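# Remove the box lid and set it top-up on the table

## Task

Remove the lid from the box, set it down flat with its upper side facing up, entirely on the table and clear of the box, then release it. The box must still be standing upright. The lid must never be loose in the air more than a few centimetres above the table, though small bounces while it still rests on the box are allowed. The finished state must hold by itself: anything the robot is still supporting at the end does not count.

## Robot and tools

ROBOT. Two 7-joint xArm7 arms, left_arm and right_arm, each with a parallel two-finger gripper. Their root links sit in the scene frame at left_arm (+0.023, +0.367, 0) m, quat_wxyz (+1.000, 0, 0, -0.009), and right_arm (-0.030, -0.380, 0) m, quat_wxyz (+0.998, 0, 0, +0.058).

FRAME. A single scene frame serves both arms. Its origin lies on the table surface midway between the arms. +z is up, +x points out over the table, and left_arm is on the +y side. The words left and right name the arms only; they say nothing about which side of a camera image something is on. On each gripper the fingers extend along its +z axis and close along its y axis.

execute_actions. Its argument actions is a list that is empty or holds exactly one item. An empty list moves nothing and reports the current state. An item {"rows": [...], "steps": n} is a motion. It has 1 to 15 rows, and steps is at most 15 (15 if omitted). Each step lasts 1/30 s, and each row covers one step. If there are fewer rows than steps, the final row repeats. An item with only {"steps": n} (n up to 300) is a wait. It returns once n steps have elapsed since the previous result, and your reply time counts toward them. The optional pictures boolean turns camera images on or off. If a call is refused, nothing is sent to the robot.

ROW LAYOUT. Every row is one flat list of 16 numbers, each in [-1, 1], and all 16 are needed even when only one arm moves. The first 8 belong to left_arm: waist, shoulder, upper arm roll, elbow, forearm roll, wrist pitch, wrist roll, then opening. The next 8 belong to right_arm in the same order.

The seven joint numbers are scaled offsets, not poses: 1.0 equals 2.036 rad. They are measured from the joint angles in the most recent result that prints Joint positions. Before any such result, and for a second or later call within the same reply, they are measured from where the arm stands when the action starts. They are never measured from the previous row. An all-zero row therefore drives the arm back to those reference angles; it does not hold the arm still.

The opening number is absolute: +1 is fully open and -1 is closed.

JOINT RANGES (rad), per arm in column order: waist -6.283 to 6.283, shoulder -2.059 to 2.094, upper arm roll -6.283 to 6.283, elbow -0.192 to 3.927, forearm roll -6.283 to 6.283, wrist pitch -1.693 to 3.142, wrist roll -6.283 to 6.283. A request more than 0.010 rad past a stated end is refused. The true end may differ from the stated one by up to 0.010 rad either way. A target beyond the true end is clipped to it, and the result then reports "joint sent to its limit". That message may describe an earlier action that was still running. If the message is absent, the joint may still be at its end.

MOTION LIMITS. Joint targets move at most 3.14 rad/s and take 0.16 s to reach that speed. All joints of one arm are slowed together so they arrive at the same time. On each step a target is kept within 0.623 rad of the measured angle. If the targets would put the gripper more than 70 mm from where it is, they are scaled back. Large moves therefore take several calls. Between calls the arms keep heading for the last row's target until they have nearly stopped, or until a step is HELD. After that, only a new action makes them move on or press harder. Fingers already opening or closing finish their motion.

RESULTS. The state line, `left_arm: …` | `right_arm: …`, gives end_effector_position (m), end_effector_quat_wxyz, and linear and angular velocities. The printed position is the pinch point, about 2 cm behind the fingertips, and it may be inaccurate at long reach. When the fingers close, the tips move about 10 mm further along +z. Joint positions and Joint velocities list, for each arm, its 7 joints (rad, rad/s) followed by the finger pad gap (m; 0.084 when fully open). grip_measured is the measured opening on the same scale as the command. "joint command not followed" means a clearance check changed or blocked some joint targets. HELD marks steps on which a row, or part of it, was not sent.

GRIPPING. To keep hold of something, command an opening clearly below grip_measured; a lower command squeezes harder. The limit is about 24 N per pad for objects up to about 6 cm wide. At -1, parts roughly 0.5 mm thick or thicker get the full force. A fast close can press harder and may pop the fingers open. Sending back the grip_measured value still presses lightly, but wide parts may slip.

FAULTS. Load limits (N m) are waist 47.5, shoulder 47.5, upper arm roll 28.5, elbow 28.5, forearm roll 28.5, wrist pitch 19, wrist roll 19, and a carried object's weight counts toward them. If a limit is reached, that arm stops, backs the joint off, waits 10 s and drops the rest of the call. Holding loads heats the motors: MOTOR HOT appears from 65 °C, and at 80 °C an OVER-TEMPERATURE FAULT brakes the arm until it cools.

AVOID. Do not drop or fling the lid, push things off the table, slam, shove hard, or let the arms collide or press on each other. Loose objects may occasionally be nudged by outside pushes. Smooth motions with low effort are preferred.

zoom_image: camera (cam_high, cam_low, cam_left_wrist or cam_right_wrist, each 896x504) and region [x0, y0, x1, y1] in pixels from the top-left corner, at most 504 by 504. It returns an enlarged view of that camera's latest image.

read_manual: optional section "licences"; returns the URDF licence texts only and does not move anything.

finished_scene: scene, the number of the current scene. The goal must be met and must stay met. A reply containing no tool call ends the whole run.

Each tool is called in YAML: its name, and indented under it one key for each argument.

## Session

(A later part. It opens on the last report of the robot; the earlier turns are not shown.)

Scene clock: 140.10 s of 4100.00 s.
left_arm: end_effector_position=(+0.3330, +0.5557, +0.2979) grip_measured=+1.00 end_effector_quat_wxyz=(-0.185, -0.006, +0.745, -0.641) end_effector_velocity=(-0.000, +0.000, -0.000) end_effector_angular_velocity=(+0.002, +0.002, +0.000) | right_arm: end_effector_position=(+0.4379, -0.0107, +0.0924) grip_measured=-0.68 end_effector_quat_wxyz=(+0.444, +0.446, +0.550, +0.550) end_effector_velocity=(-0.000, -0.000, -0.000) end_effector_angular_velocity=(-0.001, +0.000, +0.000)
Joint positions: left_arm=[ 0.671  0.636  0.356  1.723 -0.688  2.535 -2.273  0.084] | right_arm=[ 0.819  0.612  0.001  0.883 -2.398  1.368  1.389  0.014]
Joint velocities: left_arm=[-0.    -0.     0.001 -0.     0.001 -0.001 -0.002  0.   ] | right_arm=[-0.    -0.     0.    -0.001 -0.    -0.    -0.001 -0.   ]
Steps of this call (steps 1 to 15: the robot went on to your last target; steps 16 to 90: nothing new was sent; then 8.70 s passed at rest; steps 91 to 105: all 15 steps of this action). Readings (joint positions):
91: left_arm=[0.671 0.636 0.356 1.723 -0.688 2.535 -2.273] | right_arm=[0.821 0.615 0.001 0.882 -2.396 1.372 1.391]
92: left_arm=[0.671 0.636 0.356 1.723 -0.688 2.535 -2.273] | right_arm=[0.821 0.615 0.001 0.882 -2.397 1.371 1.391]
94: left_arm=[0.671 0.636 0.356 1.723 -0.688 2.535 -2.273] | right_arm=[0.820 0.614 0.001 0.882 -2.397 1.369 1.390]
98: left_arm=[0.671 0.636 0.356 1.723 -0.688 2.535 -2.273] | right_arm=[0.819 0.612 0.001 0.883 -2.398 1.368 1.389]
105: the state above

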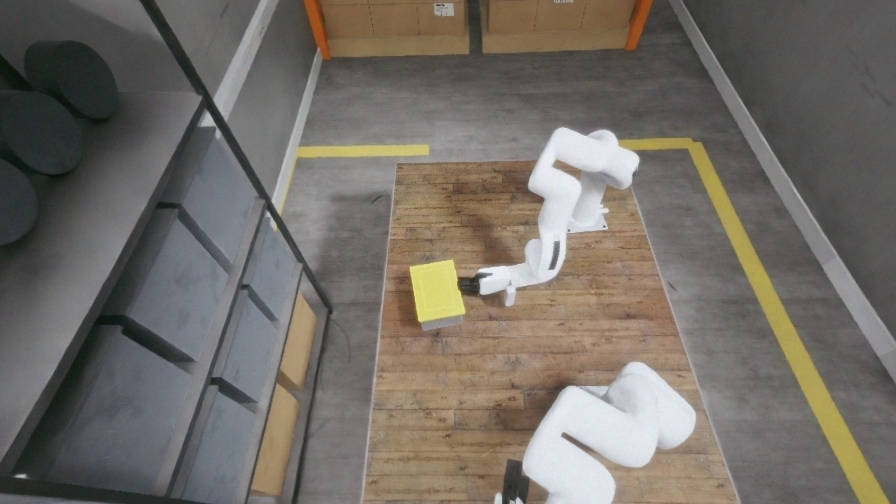

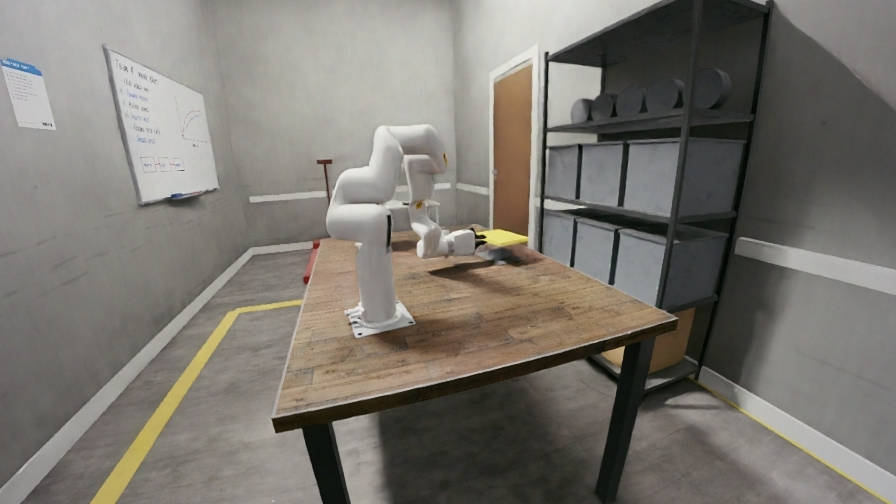

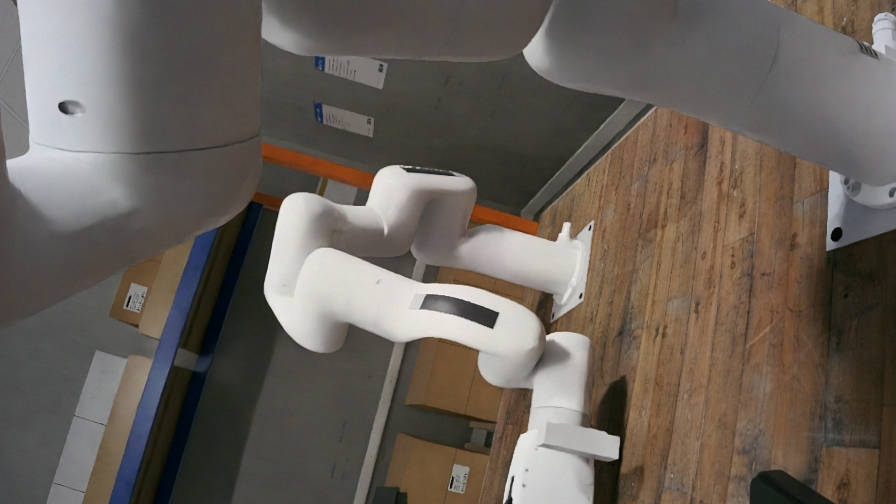

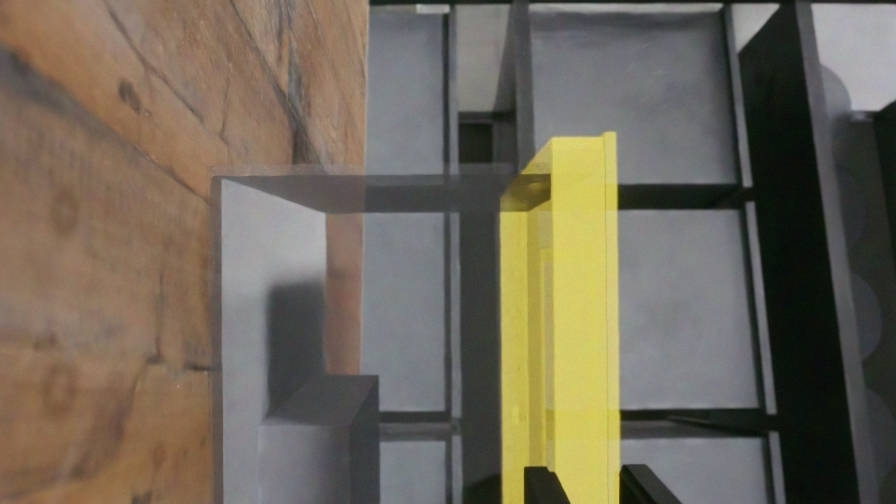

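execute_actions:
  actions:
    - {"rows": [[0,0,0,0,0,0,0,1,-0.0007,-0.0027,0,-0.0002,0.0005,-0.0043,-0.0019,-1],[0,0,0,0,0,0,0,1,-0.0019,-0.0072,0,-0.0006,0.0014,-0.0115,-0.0049,-1],[0,0,0,0,0,0,0,1,-0.0035,-0.0134,0,-0.0011,0.0026,-0.0215,-0.0093,-1],[0,0,0,0,0,0,0,1,-0.0053,-0.0202,0,-0.0016,0.0039,-0.0323,-0.0139,-1],[0,0,0,0,0,0,0,1,-0.0071,-0.0269,0,-0.0022,0.0052,-0.0431,-0.0185,-1],[0,0,0,0,0,0,0,1,-0.0088,-0.0336,0,-0.0027,0.0065,-0.0539,-0.0231,-1],[0,0,0,0,0,0,0,1,-0.0106,-0.0403,0,-0.0032,0.0078,-0.0646,-0.0278,-1],[0,0,0,0,0,0,0,1,-0.0123,-0.047,0,-0.0038,0.0091,-0.0754,-0.0324,-1],[0,0,0,0,0,0,0,1,-0.0141,-0.0538,0,-0.0043,0.0104,-0.0862,-0.037,-1],[0,0,0,0,0,0,0,1,-0.0159,-0.0605,0,-0.0049,0.0117,-0.0969,-0.0416,-1],[0,0,0,0,0,0,0,1,-0.0176,-0.0672,0,-0.0054,0.0131,-0.1077,-0.0463,-1],[0,0,0,0,0,0,0,1,-0.0194,-0.0739,0,-0.0059,0.0144,-0.1185,-0.0509,-1],[0,0,0,0,0,0,0,1,-0.0212,-0.0806,0,-0.0065,0.0157,-0.1292,-0.0555,-1],[0,0,0,0,0,0,0,1,-0.0226,-0.086,0,-0.0069,0.0167,-0.1379,-0.0592,-1],[0,0,0,0,0,0,0,1,-0.0235,-0.0896,0,-0.0072,0.0174,-0.1436,-0.0617,-1]]}
  pictures: false

execute_actions:
  actions:
    - {"steps": 10}

Scene clock: 160.97 s of 4100.00 s.
left_arm: end_effector_position=(+0.3330, +0.5557, +0.2979) grip_measured=+1.00 end_effector_quat_wxyz=(-0.185, -0.006, +0.745, -0.641) end_effector_velocity=(-0.000, -0.000, +0.001) end_effector_angular_velocity=(-0.000, -0.004, -0.001) | right_arm: end_effector_position=(+0.4415, -0.0104, +0.1151) grip_measured=-0.68 end_effector_quat_wxyz=(+0.417, +0.474, +0.583, +0.512) end_effector_velocity=(+0.015, -0.009, +0.081) end_effector_angular_velocity=(-0.048, +0.307, -0.006)
Joint positions: left_arm=[ 0.671  0.636  0.356  1.723 -0.688  2.535 -2.273  0.084] | right_arm=[ 0.781  0.469  0.     0.873 -2.371  1.14   1.291  0.014]
Joint velocities: left_arm=[-0.    -0.002 -0.    -0.001  0.     0.     0.003  0.   ] | right_arm=[-0.116 -0.398 -0.024 -0.017  0.077 -0.616 -0.267 -0.   ]
Steps of this call (steps 1 to 15: the robot went on to your last target; steps 16 to 90: nothing new was sent; then 17.37 s passed at rest; steps 91 to 105: all 15 steps of this action). Readings (joint positions):
91: left_arm=[0.671 0.636 0.356 1.723 -0.688 2.535 -2.273] | right_arm=[0.819 0.612 0.001 0.883 -2.398 1.367 1.389]
92: left_arm=[0.671 0.636 0.356 1.723 -0.688 2.535 -2.273] | right_arm=[0.818 0.611 0.001 0.883 -2.398 1.365 1.388]
94: left_arm=[0.671 0.636 0.356 1.723 -0.688 2.535 -2.273] | right_arm=[0.816 0.604 0.001 0.882 -2.397 1.352 1.383]
98: left_arm=[0.671 0.636 0.356 1.723 -0.688 2.535 -2.273] | right_arm=[0.806 0.564 0.003 0.878 -2.389 1.286 1.355]
105: the state above

Scene clock: 161.30 s of 4100.00 s.
left_arm: end_effector_position=(+0.3330, +0.5557, +0.2979) grip_measured=+1.00 end_effector_quat_wxyz=(-0.185, -0.006, +0.745, -0.641) end_effector_velocity=(+0.000, -0.000, -0.001) end_effector_angular_velocity=(-0.003, +0.002, +0.001) | right_arm: end_effector_position=(+0.4407, -0.0104, +0.1216) grip_measured=-0.68 end_effector_quat_wxyz=(+0.407, +0.480, +0.592, +0.502) end_effector_velocity=(-0.003, +0.001, -0.002) end_effector_angular_velocity=(-0.003, +0.009, +0.006)
Joint positions: left_arm=[ 0.671  0.636  0.356  1.723 -0.688  2.535 -2.273  0.084] | right_arm=[ 0.77   0.431  0.     0.869 -2.363  1.077  1.264  0.014]
Joint velocities: left_arm=[ 0.     0.002  0.    -0.001 -0.002  0.    -0.002  0.   ] | right_arm=[ 0.001 -0.004  0.003 -0.004  0.001 -0.008 -0.002 -0.   ]
Steps of this call (steps 1 to 10: the robot went on to your last target). Readings (joint positions):
1: left_arm=[0.671 0.636 0.356 1.723 -0.688 2.535 -2.272] | right_arm=[0.777 0.457 -0.000 0.872 -2.368 1.120 1.283]
2: left_arm=[0.671 0.636 0.356 1.723 -0.688 2.535 -2.273] | right_arm=[0.774 0.446 -0.001 0.872 -2.366 1.104 1.276]
4: left_arm=[0.671 0.636 0.356 1.723 -0.688 2.535 -2.273] | right_arm=[0.771 0.434 -0.001 0.871 -2.364 1.086 1.268]
8: left_arm=[0.671 0.636 0.356 1.723 -0.688 2.535 -2.273] | right_arm=[0.770 0.431 -0.000 0.869 -2.363 1.077 1.264]
10: the state above

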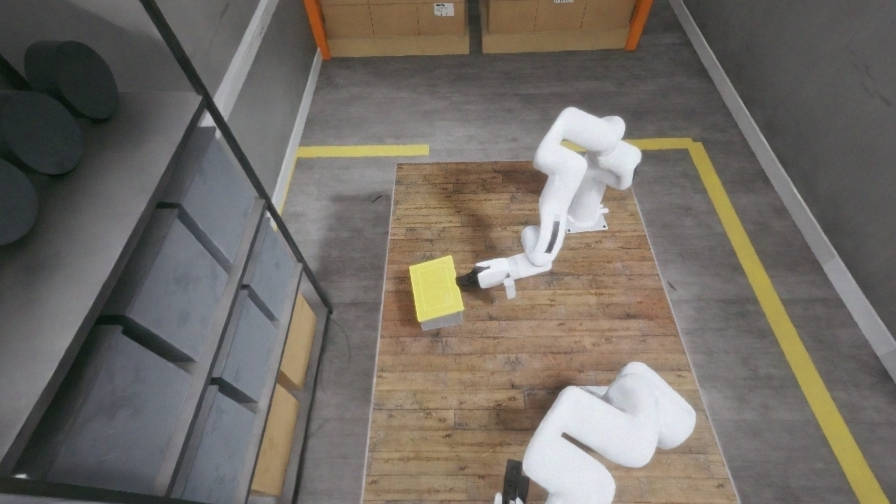

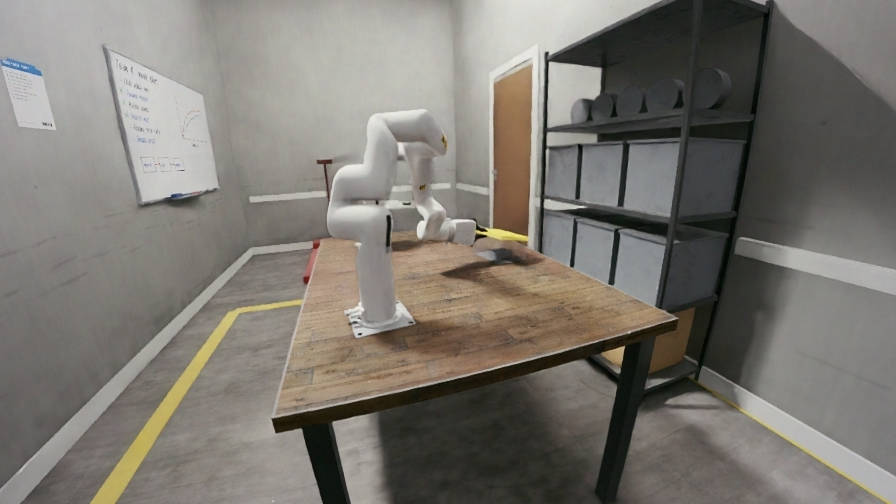

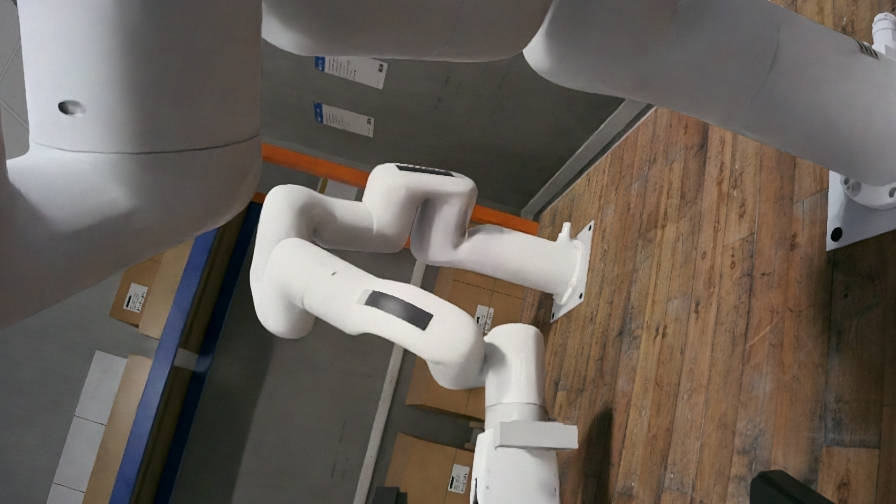

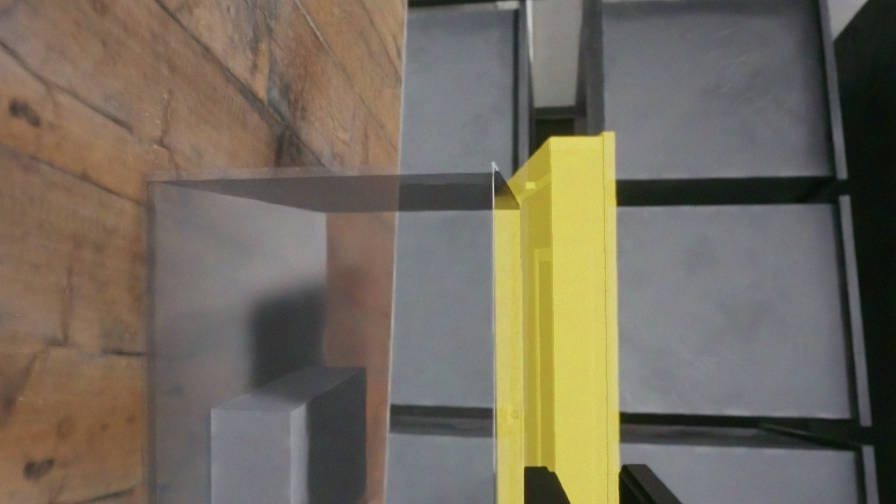

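execute_actions:
  actions:
    - {"rows": [[0,0,0,0,0,0,0,1,0,0,0,0,-0.0007,0.002,0.0003,-1],[0,0,0,0,0,0,0,1,0,0,0,0,-0.0017,0.005,0.0007,-1],[0,0,0,0,0,0,0,1,0,0,0,0,-0.0031,0.009,0.0013,-1],[0,0,0,0,0,0,0,1,0,0,0,0,-0.0045,0.013,0.0018,-1],[0,0,0,0,0,0,0,1,0,0,0,0,-0.0058,0.017,0.0024,-1],[0,0,0,0,0,0,0,1,0,0,0,0,-0.0072,0.021,0.003,-1],[0,0,0,0,0,0,0,1,0,0,0,0,-0.0086,0.025,0.0035,-1],[0,0,0,0,0,0,0,1,0,0,0,0,-0.01,0.029,0.0041,-1],[0,0,0,0,0,0,0,1,0,0,0,0,-0.0113,0.033,0.0047,-1],[0,0,0,0,0,0,0,1,0,0,0,0,-0.0127,0.037,0.0053,-1],[0,0,0,0,0,0,0,1,0,0,0,0,-0.0141,0.041,0.0058,-1],[0,0,0,0,0,0,0,1,0,0,0,0,-0.0155,0.045,0.0064,-1],[0,0,0,0,0,0,0,1,0,0,0,0,-0.0167,0.0486,0.0069,-1]]}
  pictures: false

execute_actions:
  actions:
    - {"steps": 8}

Scene clock: 173.70 s of 4100.00 s.
left_arm: end_effector_position=(+0.3330, +0.5557, +0.2979) grip_measured=+1.00 end_effector_quat_wxyz=(-0.185, -0.006, +0.745, -0.641) end_effector_velocity=(-0.000, -0.000, -0.000) end_effector_angular_velocity=(-0.001, +0.002, -0.000) | right_arm: end_effector_position=(+0.4499, -0.0092, +0.1435) grip_measured=-0.68 end_effector_quat_wxyz=(+0.429, +0.461, +0.569, +0.529) end_effector_velocity=(+0.018, +0.000, +0.043) end_effector_angular_velocity=(+0.038, -0.170, -0.003)
Joint positions: left_arm=[ 0.671  0.636  0.356  1.723 -0.688  2.535 -2.273  0.084] | right_arm=[ 0.771  0.43   0.     0.869 -2.393  1.164  1.276  0.014]
Joint velocities: left_arm=[ 0.     0.    -0.    -0.001  0.001  0.    -0.001 -0.   ] | right_arm=[-0.002 -0.    -0.004  0.003 -0.056  0.163  0.023  0.   ]
Steps of this call (steps 1 to 30: the robot went on to your last target; steps 31 to 90: nothing new was sent; then 8.90 s passed at rest; steps 91 to 105: all 15 steps of this action). Readings (joint positions):
91: left_arm=[0.671 0.636 0.356 1.723 -0.688 2.535 -2.273] | right_arm=[0.771 0.430 0.001 0.869 -2.363 1.076 1.264]
92: left_arm=[0.671 0.636 0.356 1.723 -0.688 2.535 -2.273] | right_arm=[0.771 0.430 0.001 0.869 -2.363 1.077 1.264]
94: left_arm=[0.671 0.636 0.356 1.723 -0.688 2.535 -2.273] | right_arm=[0.771 0.430 0.001 0.868 -2.365 1.083 1.265]
98: left_arm=[0.671 0.636 0.356 1.723 -0.688 2.535 -2.273] | right_arm=[0.771 0.431 0.002 0.868 -2.375 1.109 1.269]
105: the state above

Scene clock: 173.97 s of 4100.00 s.
left_arm: end_effector_position=(+0.3330, +0.5557, +0.2979) grip_measured=+1.00 end_effector_quat_wxyz=(-0.185, -0.006, +0.745, -0.641) end_effector_velocity=(+0.000, -0.000, -0.000) end_effector_angular_velocity=(-0.002, +0.000, -0.000) | right_arm: end_effector_position=(+0.4509, -0.0092, +0.1461) grip_measured=-0.68 end_effector_quat_wxyz=(+0.431, +0.458, +0.566, +0.532) end_effector_velocity=(+0.000, -0.001, +0.000) end_effector_angular_velocity=(-0.000, -0.003, -0.001)
Joint positions: left_arm=[ 0.671  0.636  0.356  1.723 -0.688  2.535 -2.273  0.084] | right_arm=[ 0.771  0.431  0.     0.869 -2.397  1.175  1.278  0.014]
Joint velocities: left_arm=[ 0.     0.001 -0.001 -0.001 -0.001  0.    -0.001  0.   ] | right_arm=[-0.     0.001 -0.001 -0.    -0.001  0.003  0.    -0.   ]
Steps of this call (steps 1 to 8: the robot went on to your last target). Readings (joint positions):
1: left_arm=[0.671 0.636 0.356 1.723 -0.688 2.535 -2.273] | right_arm=[0.771 0.430 0.000 0.869 -2.395 1.169 1.277]
2: left_arm=[0.671 0.636 0.356 1.723 -0.688 2.535 -2.273] | right_arm=[0.771 0.430 0.000 0.869 -2.396 1.171 1.277]
4: left_arm=[0.671 0.636 0.356 1.723 -0.688 2.535 -2.273] | right_arm=[0.771 0.430 0.000 0.869 -2.396 1.174 1.278]
8: the state above

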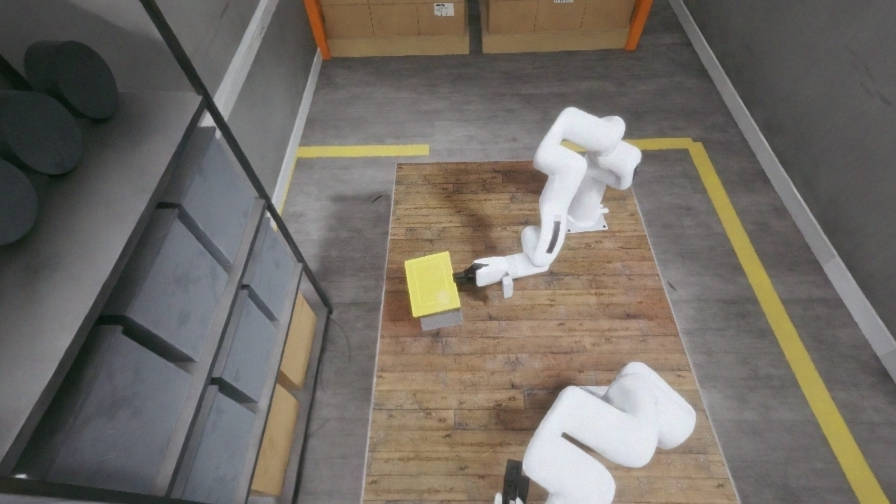

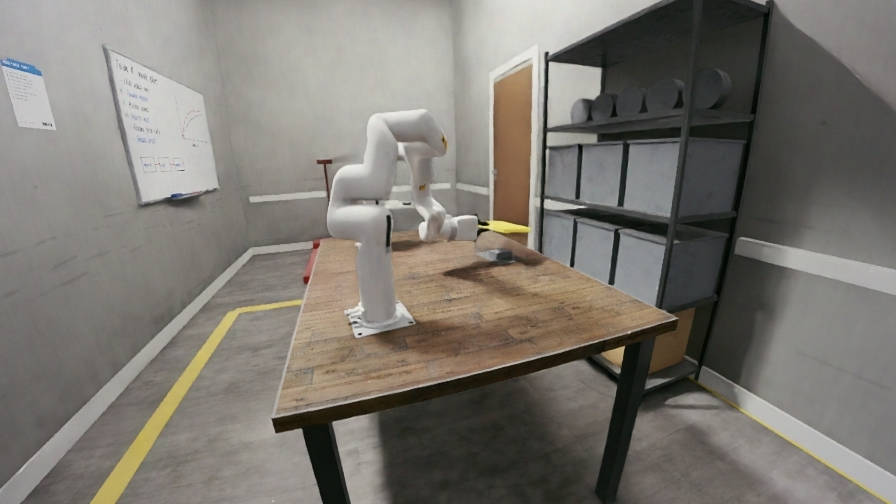

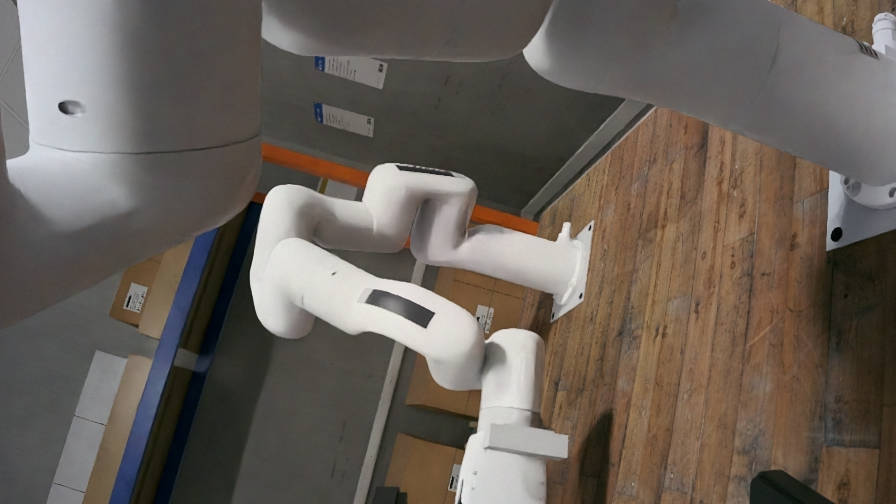

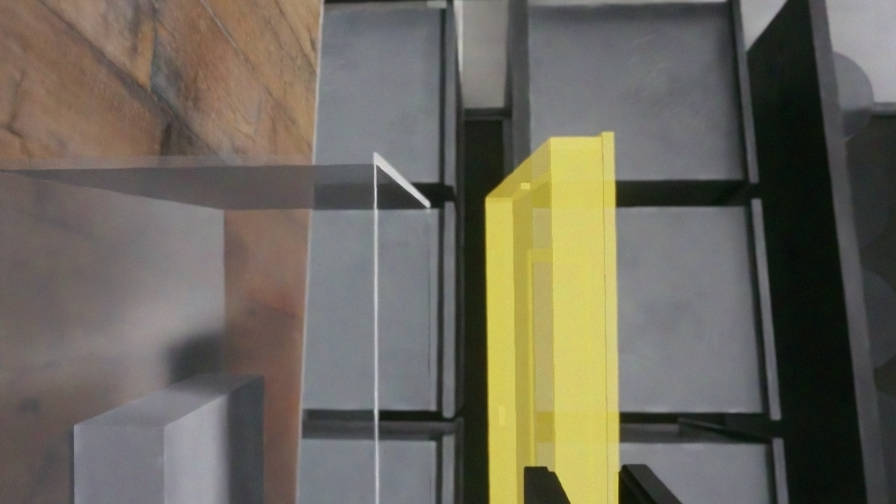

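execute_actions:
  actions:
    - {"rows": [[0,0,0,0,0,0,0,1,0.0031,-0.0009,0,-0.0016,0.0028,0.0014,0,-1],[0,0,0,0,0,0,0,1,0.0077,-0.0023,0,-0.0039,0.0071,0.0034,0,-1],[0,0,0,0,0,0,0,1,0.0138,-0.0041,0,-0.0071,0.0128,0.0061,0,-1],[0,0,0,0,0,0,0,1,0.0214,-0.0063,0,-0.011,0.0199,0.0096,0,-1],[0,0,0,0,0,0,0,1,0.0306,-0.009,0,-0.0157,0.0285,0.0137,0,-1],[0,0,0,0,0,0,0,1,0.0413,-0.0122,0,-0.0212,0.0384,0.0184,0,-1],[0,0,0,0,0,0,0,1,0.0536,-0.0158,0,-0.0275,0.0498,0.0239,0,-1],[0,0,0,0,0,0,0,1,0.0658,-0.0194,0,-0.0337,0.0612,0.0293,0,-1],[0,0,0,0,0,0,0,1,0.0781,-0.023,0,-0.04,0.0725,0.0348,0,-1],[0,0,0,0,0,0,0,1,0.0903,-0.0266,0,-0.0463,0.0839,0.0403,0,-1],[0,0,0,0,0,0,0,1,0.1026,-0.0303,0,-0.0526,0.0953,0.0457,0,-1],[0,0,0,0,0,0,0,1,0.1148,-0.0339,0,-0.0588,0.1067,0.0512,0,-1],[0,0,0,0,0,0,0,1,0.1271,-0.0375,0,-0.0651,0.1181,0.0566,0,-1],[0,0,0,0,0,0,0,1,0.1393,-0.0411,0,-0.0714,0.1294,0.0621,0,-1],[0,0,0,0,0,0,0,1,0.1516,-0.0447,0,-0.0777,0.1408,0.0676,0,-1]]}
  pictures: false

execute_actions:
  actions:
    - {"rows": [[0,0,0,0,0,0,0,1,0.0567,-0.0167,0,-0.029,0.0526,0.0253,0,-1],[0,0,0,0,0,0,0,1,0.0689,-0.0203,0,-0.0353,0.064,0.0307,0,-1],[0,0,0,0,0,0,0,1,0.0811,-0.0239,0,-0.0416,0.0754,0.0362,0,-1],[0,0,0,0,0,0,0,1,0.0934,-0.0275,0,-0.0479,0.0868,0.0416,0,-1],[0,0,0,0,0,0,0,1,0.1056,-0.0312,0,-0.0541,0.0982,0.0471,0,-1],[0,0,0,0,0,0,0,1,0.1179,-0.0348,0,-0.0604,0.1095,0.0526,0,-1],[0,0,0,0,0,0,0,1,0.1301,-0.0384,0,-0.0667,0.1209,0.058,0,-1],[0,0,0,0,0,0,0,1,0.1424,-0.042,0,-0.073,0.1323,0.0635,0,-1],[0,0,0,0,0,0,0,1,0.1546,-0.0456,0,-0.0792,0.1437,0.0689,0,-1],[0,0,0,0,0,0,0,1,0.1669,-0.0492,0,-0.0855,0.1551,0.0744,0,-1],[0,0,0,0,0,0,0,1,0.1776,-0.0524,0,-0.091,0.165,0.0792,0,-1],[0,0,0,0,0,0,0,1,0.1868,-0.0551,0,-0.0957,0.1735,0.0833,0,-1],[0,0,0,0,0,0,0,1,0.1929,-0.0569,0,-0.0988,0.1792,0.086,0,-1],[0,0,0,0,0,0,0,1,0.1975,-0.0582,0,-0.1012,0.1835,0.088,0,-1],[0,0,0,0,0,0,0,1,0.2006,-0.0591,0,-0.1028,0.1863,0.0894,0,-1]]}
  pictures: false

execute_actions:
  actions:
    - {"steps": 10}

Scene clock: 200.93 s of 4100.00 s.
left_arm: end_effector_position=(+0.3330, +0.5557, +0.2979) grip_measured=+1.00 end_effector_quat_wxyz=(-0.185, -0.006, +0.745, -0.641) end_effector_velocity=(+0.000, -0.000, -0.000) end_effector_angular_velocity=(-0.001, +0.000, -0.000) | right_arm: end_effector_position=(+0.3656, +0.0140, +0.1475) grip_measured=-0.68 end_effector_quat_wxyz=(+0.424, +0.463, +0.562, +0.539) end_effector_velocity=(-0.278, +0.029, +0.005) end_effector_angular_velocity=(+0.034, -0.003, -0.001)
Joint positions: left_arm=[ 0.671  0.636  0.356  1.723 -0.688  2.535 -2.273  0.084] | right_arm=[ 0.99   0.366  0.002  0.757 -2.194  1.272  1.278  0.014]
Joint velocities: left_arm=[-0.     0.    -0.    -0.001 -0.    -0.    -0.    -0.   ] | right_arm=[ 0.736 -0.218 -0.004 -0.377  0.684  0.328 -0.     0.   ]
Steps of this call (steps 1 to 30: the robot went on to your last target; steps 31 to 90: nothing new was sent; then 23.47 s passed at rest; steps 91 to 105: all 15 steps of this action). Readings (joint positions):
91: left_arm=[0.671 0.636 0.356 1.723 -0.688 2.535 -2.273] | right_arm=[0.771 0.430 0.000 0.869 -2.397 1.176 1.278]
92: left_arm=[0.671 0.636 0.356 1.723 -0.688 2.535 -2.273] | right_arm=[0.772 0.430 -0.000 0.868 -2.395 1.176 1.278]
94: left_arm=[0.671 0.636 0.356 1.723 -0.688 2.535 -2.273] | right_arm=[0.780 0.427 -0.001 0.864 -2.387 1.181 1.278]
98: left_arm=[0.671 0.636 0.356 1.723 -0.688 2.535 -2.273] | right_arm=[0.830 0.413 -0.001 0.838 -2.341 1.202 1.278]
105: the state above

Scene clock: 201.43 s of 4100.00 s.
left_arm: end_effector_position=(+0.3330, +0.5557, +0.2979) grip_measured=+1.00 end_effector_quat_wxyz=(-0.185, -0.006, +0.745, -0.641) end_effector_velocity=(-0.000, +0.000, +0.000) end_effector_angular_velocity=(+0.000, +0.000, -0.000) | right_arm: end_effector_position=(+0.2380, -0.0028, +0.1507) grip_measured=-0.68 end_effector_quat_wxyz=(+0.432, +0.455, +0.561, +0.539) end_effector_velocity=(-0.170, -0.063, +0.006) end_effector_angular_velocity=(-0.061, -0.053, +0.013)
Joint positions: left_arm=[ 0.671  0.636  0.356  1.723 -0.688  2.535 -2.273  0.084] | right_arm=[ 1.354  0.259  0.003  0.57  -1.857  1.434  1.278  0.014]
Joint velocities: left_arm=[ 0. -0. -0.  0.  0.  0. -0.  0.] | right_arm=[ 0.534 -0.154  0.011 -0.274  0.488  0.23  -0.    -0.   ]
Steps of this call (steps 1 to 15: all 15 steps of this action). Readings (joint positions):
1: left_arm=[0.671 0.636 0.356 1.723 -0.688 2.535 -2.273] | right_arm=[1.014 0.359 0.002 0.744 -2.171 1.283 1.278]
2: left_arm=[0.671 0.636 0.356 1.723 -0.688 2.535 -2.273] | right_arm=[1.039 0.351 0.001 0.732 -2.148 1.294 1.278]
4: left_arm=[0.671 0.636 0.356 1.723 -0.688 2.535 -2.273] | right_arm=[1.089 0.337 0.002 0.706 -2.102 1.316 1.278]
8: left_arm=[0.671 0.636 0.356 1.723 -0.688 2.535 -2.273] | right_arm=[1.189 0.307 0.002 0.655 -2.010 1.361 1.278]
15: the state above

Scene clock: 201.77 s of 4100.00 s.
left_arm: end_effector_position=(+0.3330, +0.5557, +0.2979) grip_measured=+1.00 end_effector_quat_wxyz=(-0.185, -0.006, +0.745, -0.641) end_effector_velocity=(-0.000, +0.000, +0.000) end_effector_angular_velocity=(+0.001, -0.004, -0.000) | right_arm: end_effector_position=(+0.2260, -0.0095, +0.1518) grip_measured=-0.68 end_effector_quat_wxyz=(+0.436, +0.454, +0.560, +0.539) end_effector_velocity=(-0.005, +0.001, -0.001) end_effector_angular_velocity=(-0.003, +0.002, +0.008)
Joint positions: left_arm=[ 0.671  0.636  0.356  1.723 -0.688  2.535 -2.273  0.084] | right_arm=[ 1.397  0.246  0.001  0.548 -1.815  1.454  1.278  0.014]
Joint velocities: left_arm=[ 0.    -0.001  0.     0.001  0.    -0.     0.003 -0.   ] | right_arm=[ 0.007 -0.001  0.006 -0.004  0.005  0.001  0.     0.   ]
Steps of this call (steps 1 to 10: the robot went on to your last target). Readings (joint positions):
1: left_arm=[0.671 0.636 0.356 1.723 -0.688 2.535 -2.273] | right_arm=[1.370 0.254 0.003 0.562 -1.842 1.441 1.278]
2: left_arm=[0.671 0.636 0.356 1.723 -0.688 2.535 -2.273] | right_arm=[1.381 0.251 0.003 0.556 -1.832 1.446 1.278]
4: left_arm=[0.671 0.636 0.356 1.723 -0.688 2.535 -2.272] | right_arm=[1.393 0.248 0.003 0.550 -1.821 1.451 1.278]
8: left_arm=[0.671 0.636 0.356 1.723 -0.688 2.535 -2.273] | right_arm=[1.396 0.246 0.001 0.549 -1.816 1.454 1.278]
10: the state above

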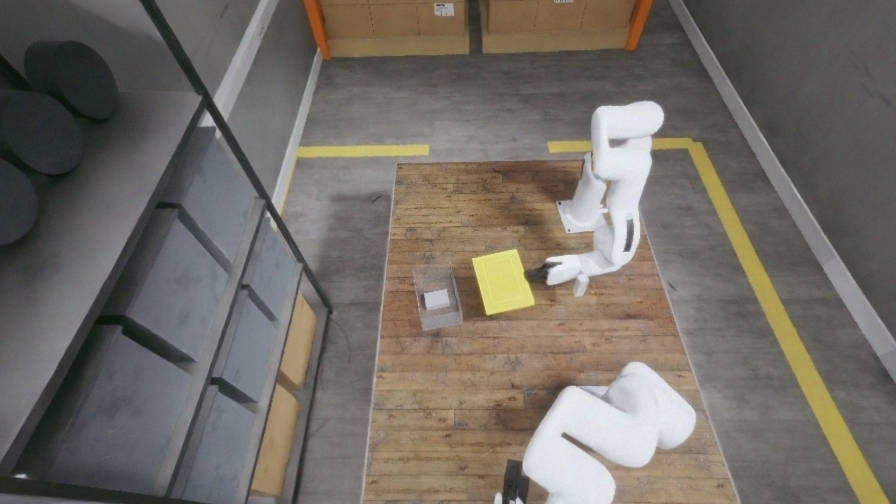

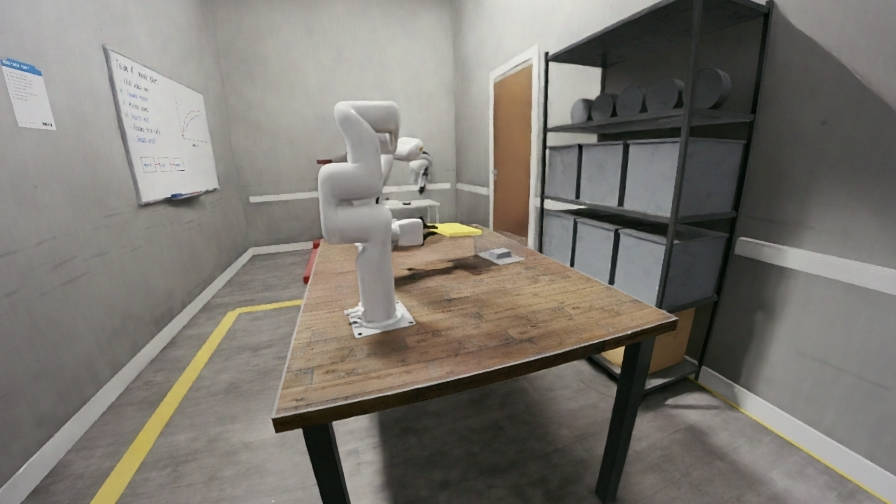

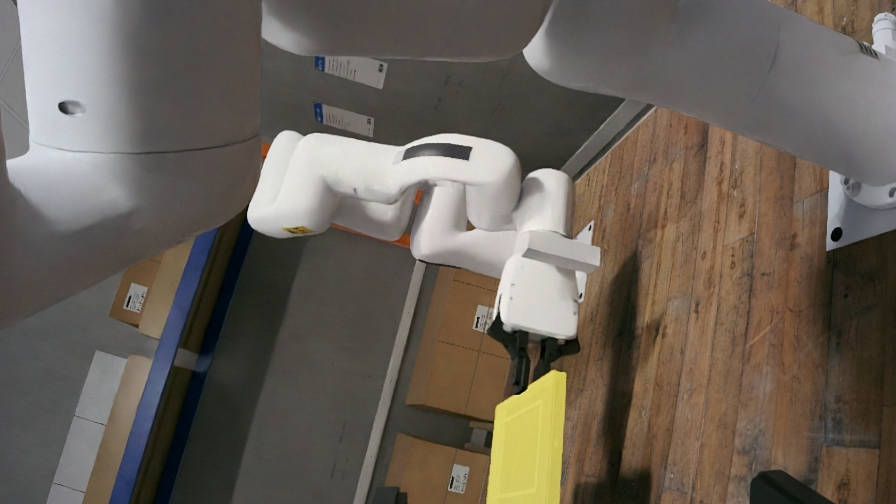

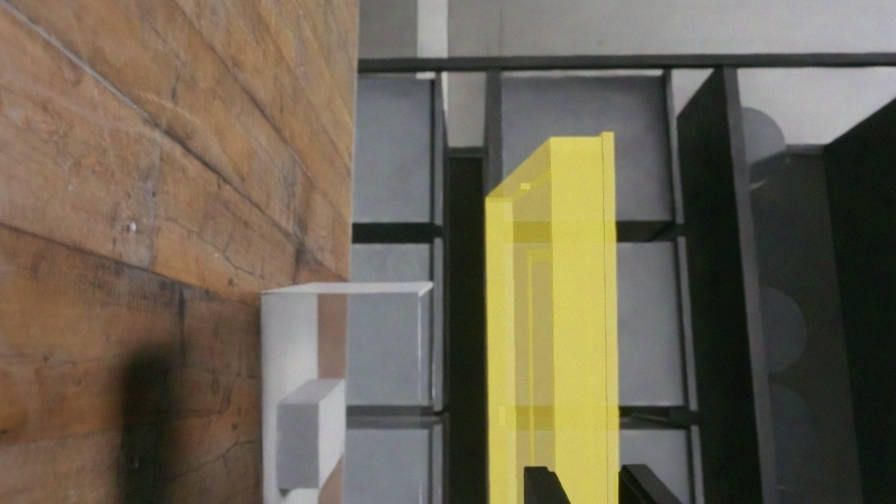

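execute_actions:
  actions:
    - {"rows": [[0,0,0,0,0,0,0,1,0,0,0,0,0.0009,-0.0028,-0.0002,-1],[0,0,0,0,0,0,0,1,0,0,0,0,0.0027,-0.0084,-0.0007,-1],[0,0,0,0,0,0,0,1,0,0,0,0,0.0054,-0.0169,-0.0014,-1],[0,0,0,0,0,0,0,1,0,0,0,0,0.0091,-0.0282,-0.0024,-1],[0,0,0,0,0,0,0,1,0,0,0,0,0.0132,-0.0408,-0.0035,-1],[0,0,0,0,0,0,0,1,0,0,0,0,0.0173,-0.0535,-0.0045,-1],[0,0,0,0,0,0,0,1,0,0,0,0,0.0213,-0.0662,-0.0056,-1],[0,0,0,0,0,0,0,1,0,0,0,0,0.0254,-0.0788,-0.0067,-1],[0,0,0,0,0,0,0,1,0,0,0,0,0.0295,-0.0915,-0.0077,-1],[0,0,0,0,0,0,0,1,0,0,0,0,0.0336,-0.1042,-0.0088,-1],[0,0,0,0,0,0,0,1,0,0,0,0,0.0372,-0.1155,-0.0098,-1],[0,0,0,0,0,0,0,1,0,0,0,0,0.0404,-0.1253,-0.0106,-1],[0,0,0,0,0,0,0,1,0,0,0,0,0.0427,-0.1324,-0.0112,-1],[0,0,0,0,0,0,0,1,0,0,0,0,0.0445,-0.138,-0.0117,-1],[0,0,0,0,0,0,0,1,0,0,0,0,0.0454,-0.1408,-0.0119,-1]]}
  pictures: false

execute_actions:
  actions:
    - {"steps": 10}

zoom_image:
  camera: "cam_low"
  region: [380, 210, 520, 300]

Scene clock: 217.10 s of 4100.00 s.
left_arm: end_effector_position=(+0.3330, +0.5557, +0.2979) grip_measured=+1.00 end_effector_quat_wxyz=(-0.185, -0.006, +0.745, -0.641) end_effector_velocity=(-0.000, +0.000, -0.000) end_effector_angular_velocity=(-0.001, +0.000, -0.000) | right_arm: end_effector_position=(+0.1983, -0.0142, +0.0934) grip_measured=-0.68 end_effector_quat_wxyz=(+0.377, +0.504, +0.623, +0.464) end_effector_velocity=(-0.084, -0.010, -0.129) end_effector_angular_velocity=(-0.106, +0.582, +0.008)
Joint positions: left_arm=[ 0.671  0.636  0.356  1.723 -0.688  2.535 -2.273  0.084] | right_arm=[ 1.397  0.246  0.001  0.548 -1.739  1.216  1.258  0.014]
Joint velocities: left_arm=[ 0.     0.001  0.    -0.     0.     0.     0.001 -0.   ] | right_arm=[ 0.001  0.001  0.002 -0.     0.183 -0.565 -0.048 -0.   ]
Steps of this call (steps 1 to 30: the robot went on to your last target; steps 31 to 90: nothing new was sent; then 11.83 s passed at rest; steps 91 to 105: all 15 steps of this action). Readings (joint positions):
91: left_arm=[0.671 0.636 0.356 1.723 -0.688 2.535 -2.273] | right_arm=[1.398 0.246 0.002 0.548 -1.815 1.454 1.278]
92: left_arm=[0.671 0.636 0.356 1.723 -0.688 2.535 -2.273] | right_arm=[1.398 0.246 0.002 0.548 -1.815 1.453 1.278]
94: left_arm=[0.671 0.636 0.356 1.723 -0.688 2.535 -2.273] | right_arm=[1.397 0.246 0.001 0.548 -1.811 1.442 1.277]
98: left_arm=[0.671 0.636 0.356 1.723 -0.688 2.535 -2.273] | right_arm=[1.397 0.246 0.001 0.548 -1.791 1.379 1.272]
105: the state above

Scene clock: 217.43 s of 4100.00 s.
left_arm: end_effector_position=(+0.3330, +0.5557, +0.2979) grip_measured=+1.00 end_effector_quat_wxyz=(-0.185, -0.006, +0.745, -0.641) end_effector_velocity=(-0.000, -0.000, -0.000) end_effector_angular_velocity=(-0.001, -0.002, +0.001) | right_arm: end_effector_position=(+0.1912, -0.0150, +0.0828) grip_measured=-0.68 end_effector_quat_wxyz=(+0.363, +0.514, +0.634, +0.449) end_effector_velocity=(-0.001, -0.000, -0.002) end_effector_angular_velocity=(-0.002, +0.006, +0.001)
Joint positions: left_arm=[ 0.671  0.636  0.356  1.723 -0.688  2.535 -2.273  0.084] | right_arm=[ 1.397  0.246  0.001  0.548 -1.723  1.168  1.254  0.014]
Joint velocities: left_arm=[ 0.    -0.     0.    -0.001 -0.001 -0.     0.002 -0.   ] | right_arm=[-0.     0.     0.001 -0.001  0.002 -0.005 -0.     0.   ]
Steps of this call (steps 1 to 10: the robot went on to your last target). Readings (joint positions):
1: left_arm=[0.671 0.636 0.356 1.723 -0.688 2.535 -2.273] | right_arm=[1.397 0.246 0.001 0.548 -1.733 1.199 1.256]
2: left_arm=[0.671 0.636 0.356 1.723 -0.688 2.535 -2.273] | right_arm=[1.397 0.246 0.001 0.548 -1.729 1.187 1.255]
4: left_arm=[0.671 0.636 0.356 1.723 -0.688 2.535 -2.273] | right_arm=[1.397 0.246 0.001 0.548 -1.725 1.174 1.254]
8: left_arm=[0.671 0.636 0.356 1.723 -0.688 2.535 -2.273] | right_arm=[1.397 0.246 0.001 0.548 -1.723 1.169 1.254]
10: the state above

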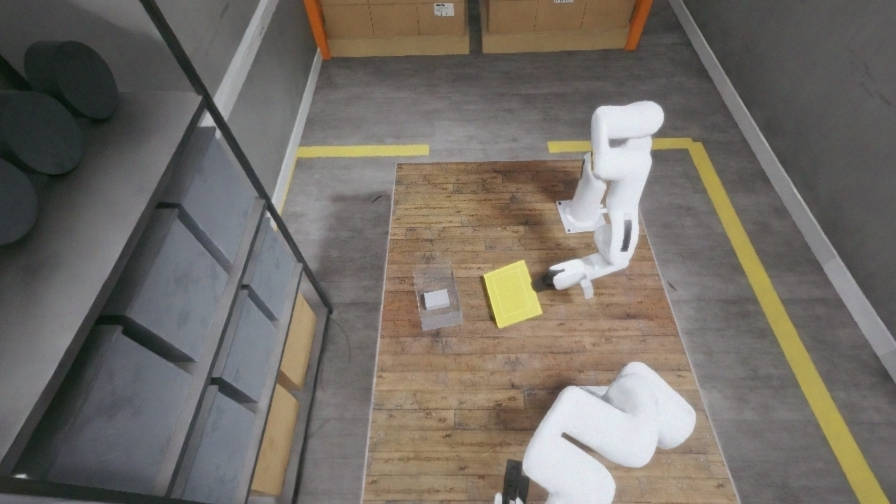

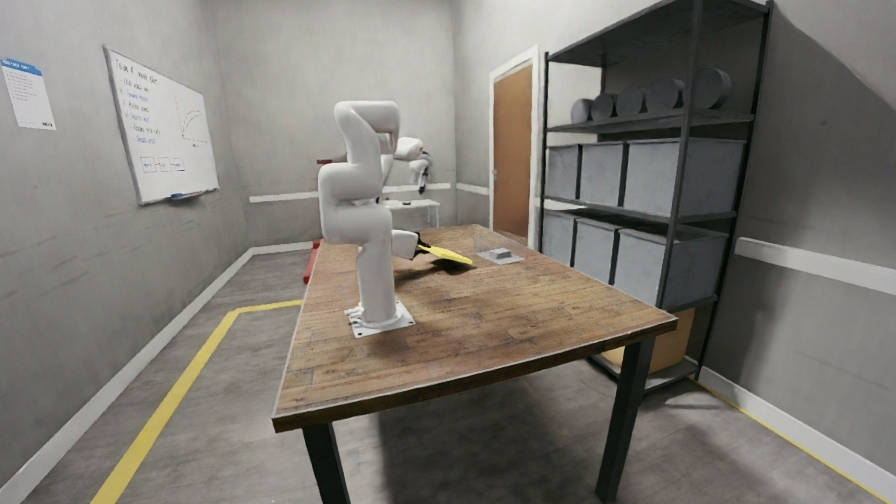

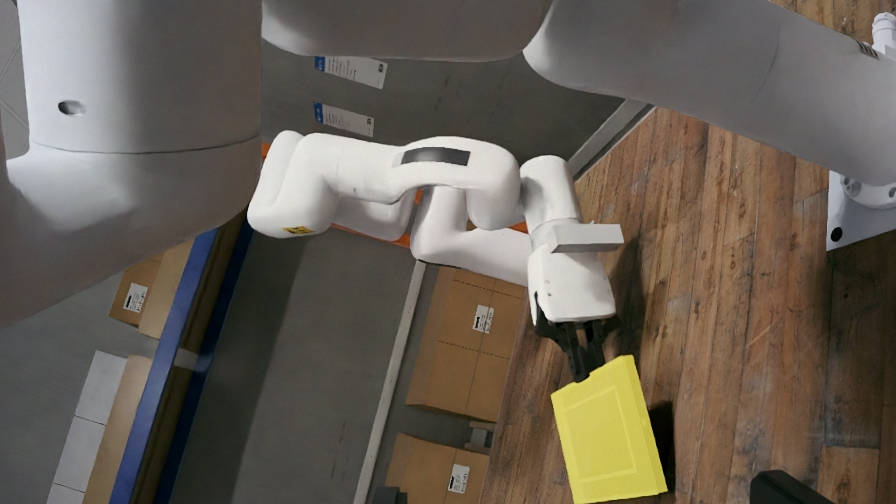

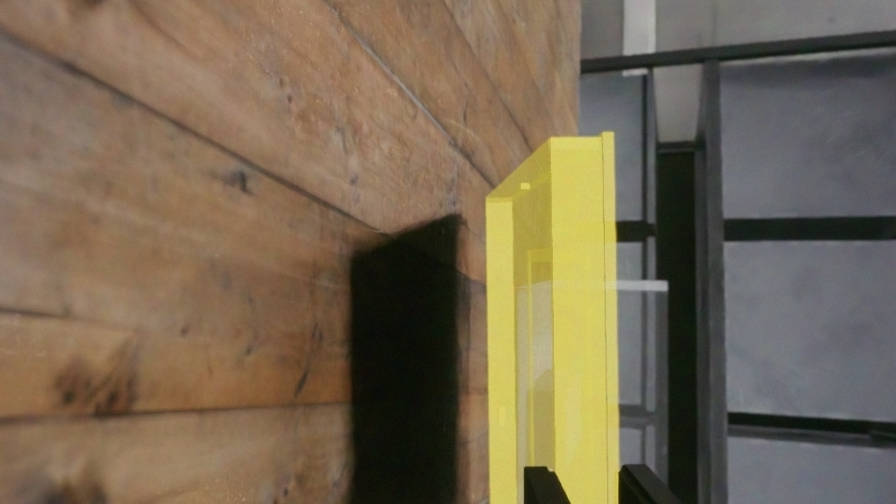

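Region (380, 210, 520, 300) of cam_low's 896x504 image, scaled by 3.600, with more detail than that image has; it fills the top 324 rows of this view, and the rest is white.

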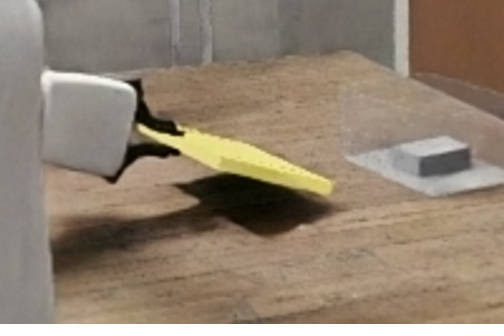

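execute_actions:
  actions:
    - {"rows": [[0,0,0,0,0,0,0,1,-0.0012,0.0004,0,0.0004,-0.0004,-0.0021,-0.0004,-1],[0,0,0,0,0,0,0,1,-0.0023,0.0007,0,0.0008,-0.0007,-0.0043,-0.0007,-1],[0,0,0,0,0,0,0,1,-0.0035,0.0011,0,0.0012,-0.0011,-0.0064,-0.0011,-1],[0,0,0,0,0,0,0,1,-0.0046,0.0014,0,0.0016,-0.0015,-0.0085,-0.0015,-1],[0,0,0,0,0,0,0,1,-0.0058,0.0018,0,0.002,-0.0018,-0.0107,-0.0018,-1],[0,0,0,0,0,0,0,1,-0.0069,0.0021,0,0.0024,-0.0022,-0.0128,-0.0022,-1],[0,0,0,0,0,0,0,1,-0.0081,0.0025,0,0.0028,-0.0026,-0.0149,-0.0026,-1],[0,0,0,0,0,0,0,1,-0.0092,0.0028,0,0.0032,-0.0029,-0.0171,-0.0029,-1],[0,0,0,0,0,0,0,1,-0.0104,0.0032,0,0.0036,-0.0033,-0.0192,-0.0033,-1],[0,0,0,0,0,0,0,1,-0.0115,0.0035,0,0.004,-0.0037,-0.0213,-0.0037,-1]]}

Scene clock: 245.30 s of 4100.00 s.
left_arm: end_effector_position=(+0.3330, +0.5557, +0.2979) grip_measured=+1.00 end_effector_quat_wxyz=(-0.185, -0.006, +0.745, -0.641) end_effector_velocity=(-0.000, -0.000, +0.000) end_effector_angular_velocity=(-0.001, -0.001, +0.000) | right_arm: end_effector_position=(+0.1926, -0.0145, +0.0744) grip_measured=-0.68 end_effector_quat_wxyz=(+0.354, +0.520, +0.643, +0.437) end_effector_velocity=(-0.001, +0.001, -0.004) end_effector_angular_velocity=(-0.004, +0.018, +0.003)
Joint positions: left_arm=[ 0.671  0.636  0.356  1.723 -0.688  2.535 -2.272  0.084] | right_arm=[ 1.374  0.253  0.001  0.556 -1.73   1.126  1.247  0.014]
Joint velocities: left_arm=[ 0.    -0.001 -0.    -0.001  0.     0.001  0.001 -0.   ] | right_arm=[-0.009  0.003  0.002  0.004 -0.004 -0.02  -0.004  0.   ]
Steps of this call (steps 1 to 30: the robot went on to your last target; steps 31 to 90: nothing new was sent; then 24.37 s passed at rest; steps 91 to 105: all 15 steps of this action). Readings (joint positions):
91: left_arm=[0.671 0.636 0.356 1.723 -0.688 2.535 -2.273] | right_arm=[1.397 0.246 0.001 0.548 -1.723 1.168 1.254]
92: left_arm=[0.671 0.636 0.356 1.723 -0.688 2.535 -2.273] | right_arm=[1.396 0.246 0.001 0.548 -1.723 1.167 1.254]
94: left_arm=[0.671 0.636 0.356 1.723 -0.688 2.535 -2.273] | right_arm=[1.394 0.247 0.001 0.549 -1.724 1.162 1.253]
98: left_arm=[0.671 0.636 0.356 1.723 -0.688 2.535 -2.273] | right_arm=[1.385 0.249 0.001 0.552 -1.727 1.147 1.250]
105: the state above

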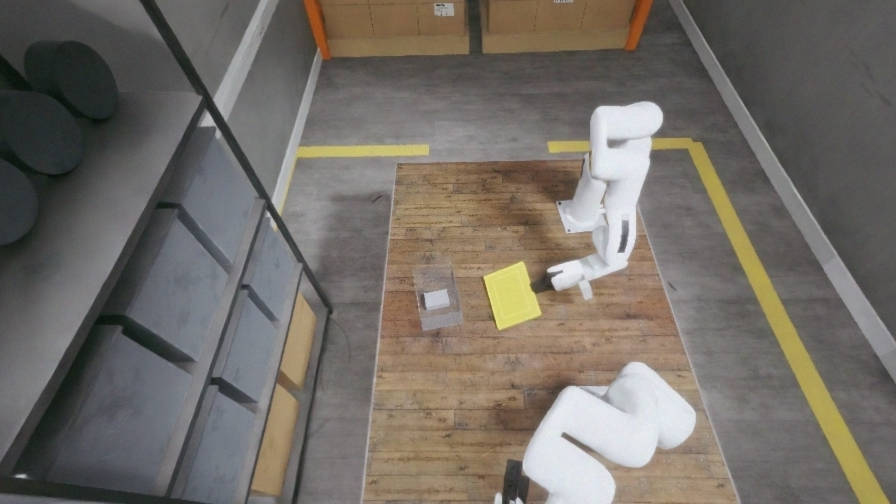

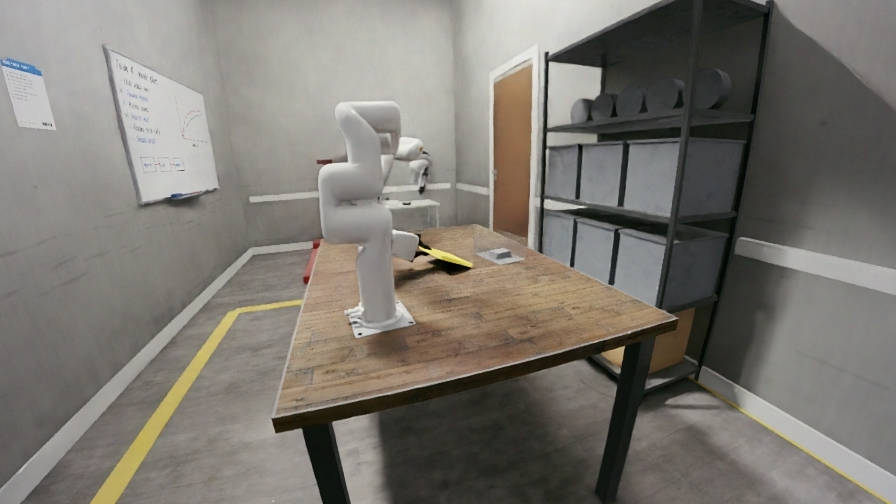

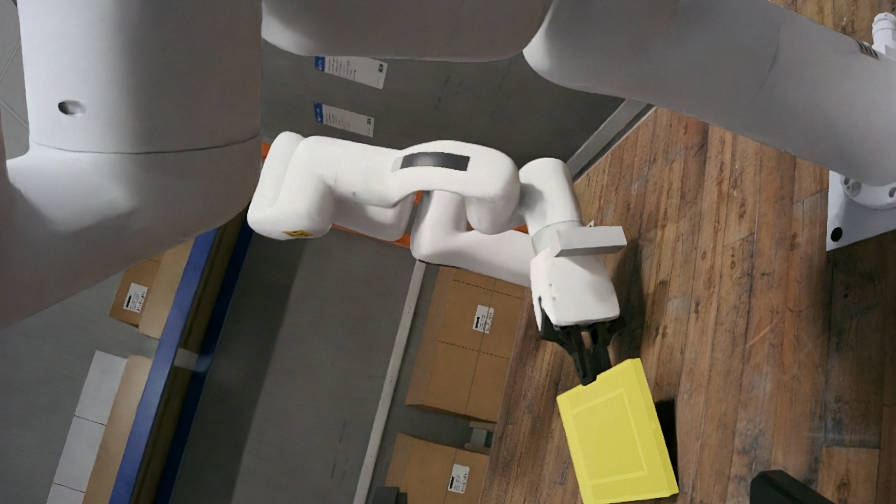

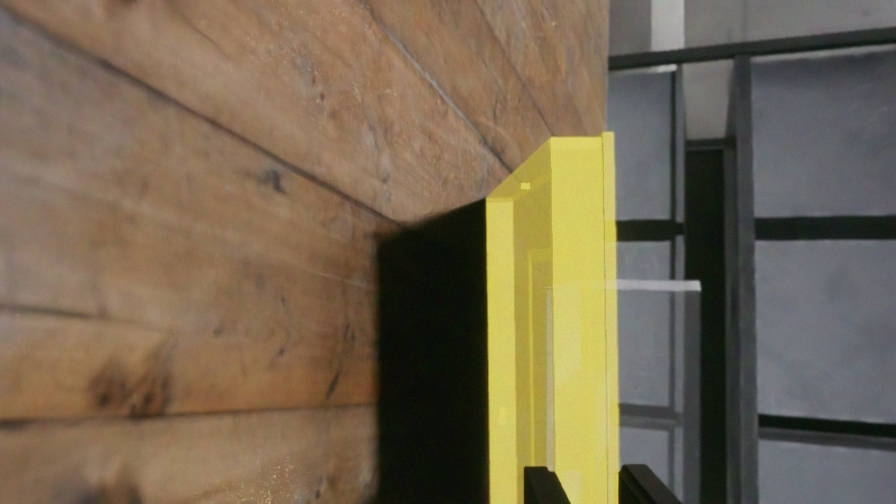

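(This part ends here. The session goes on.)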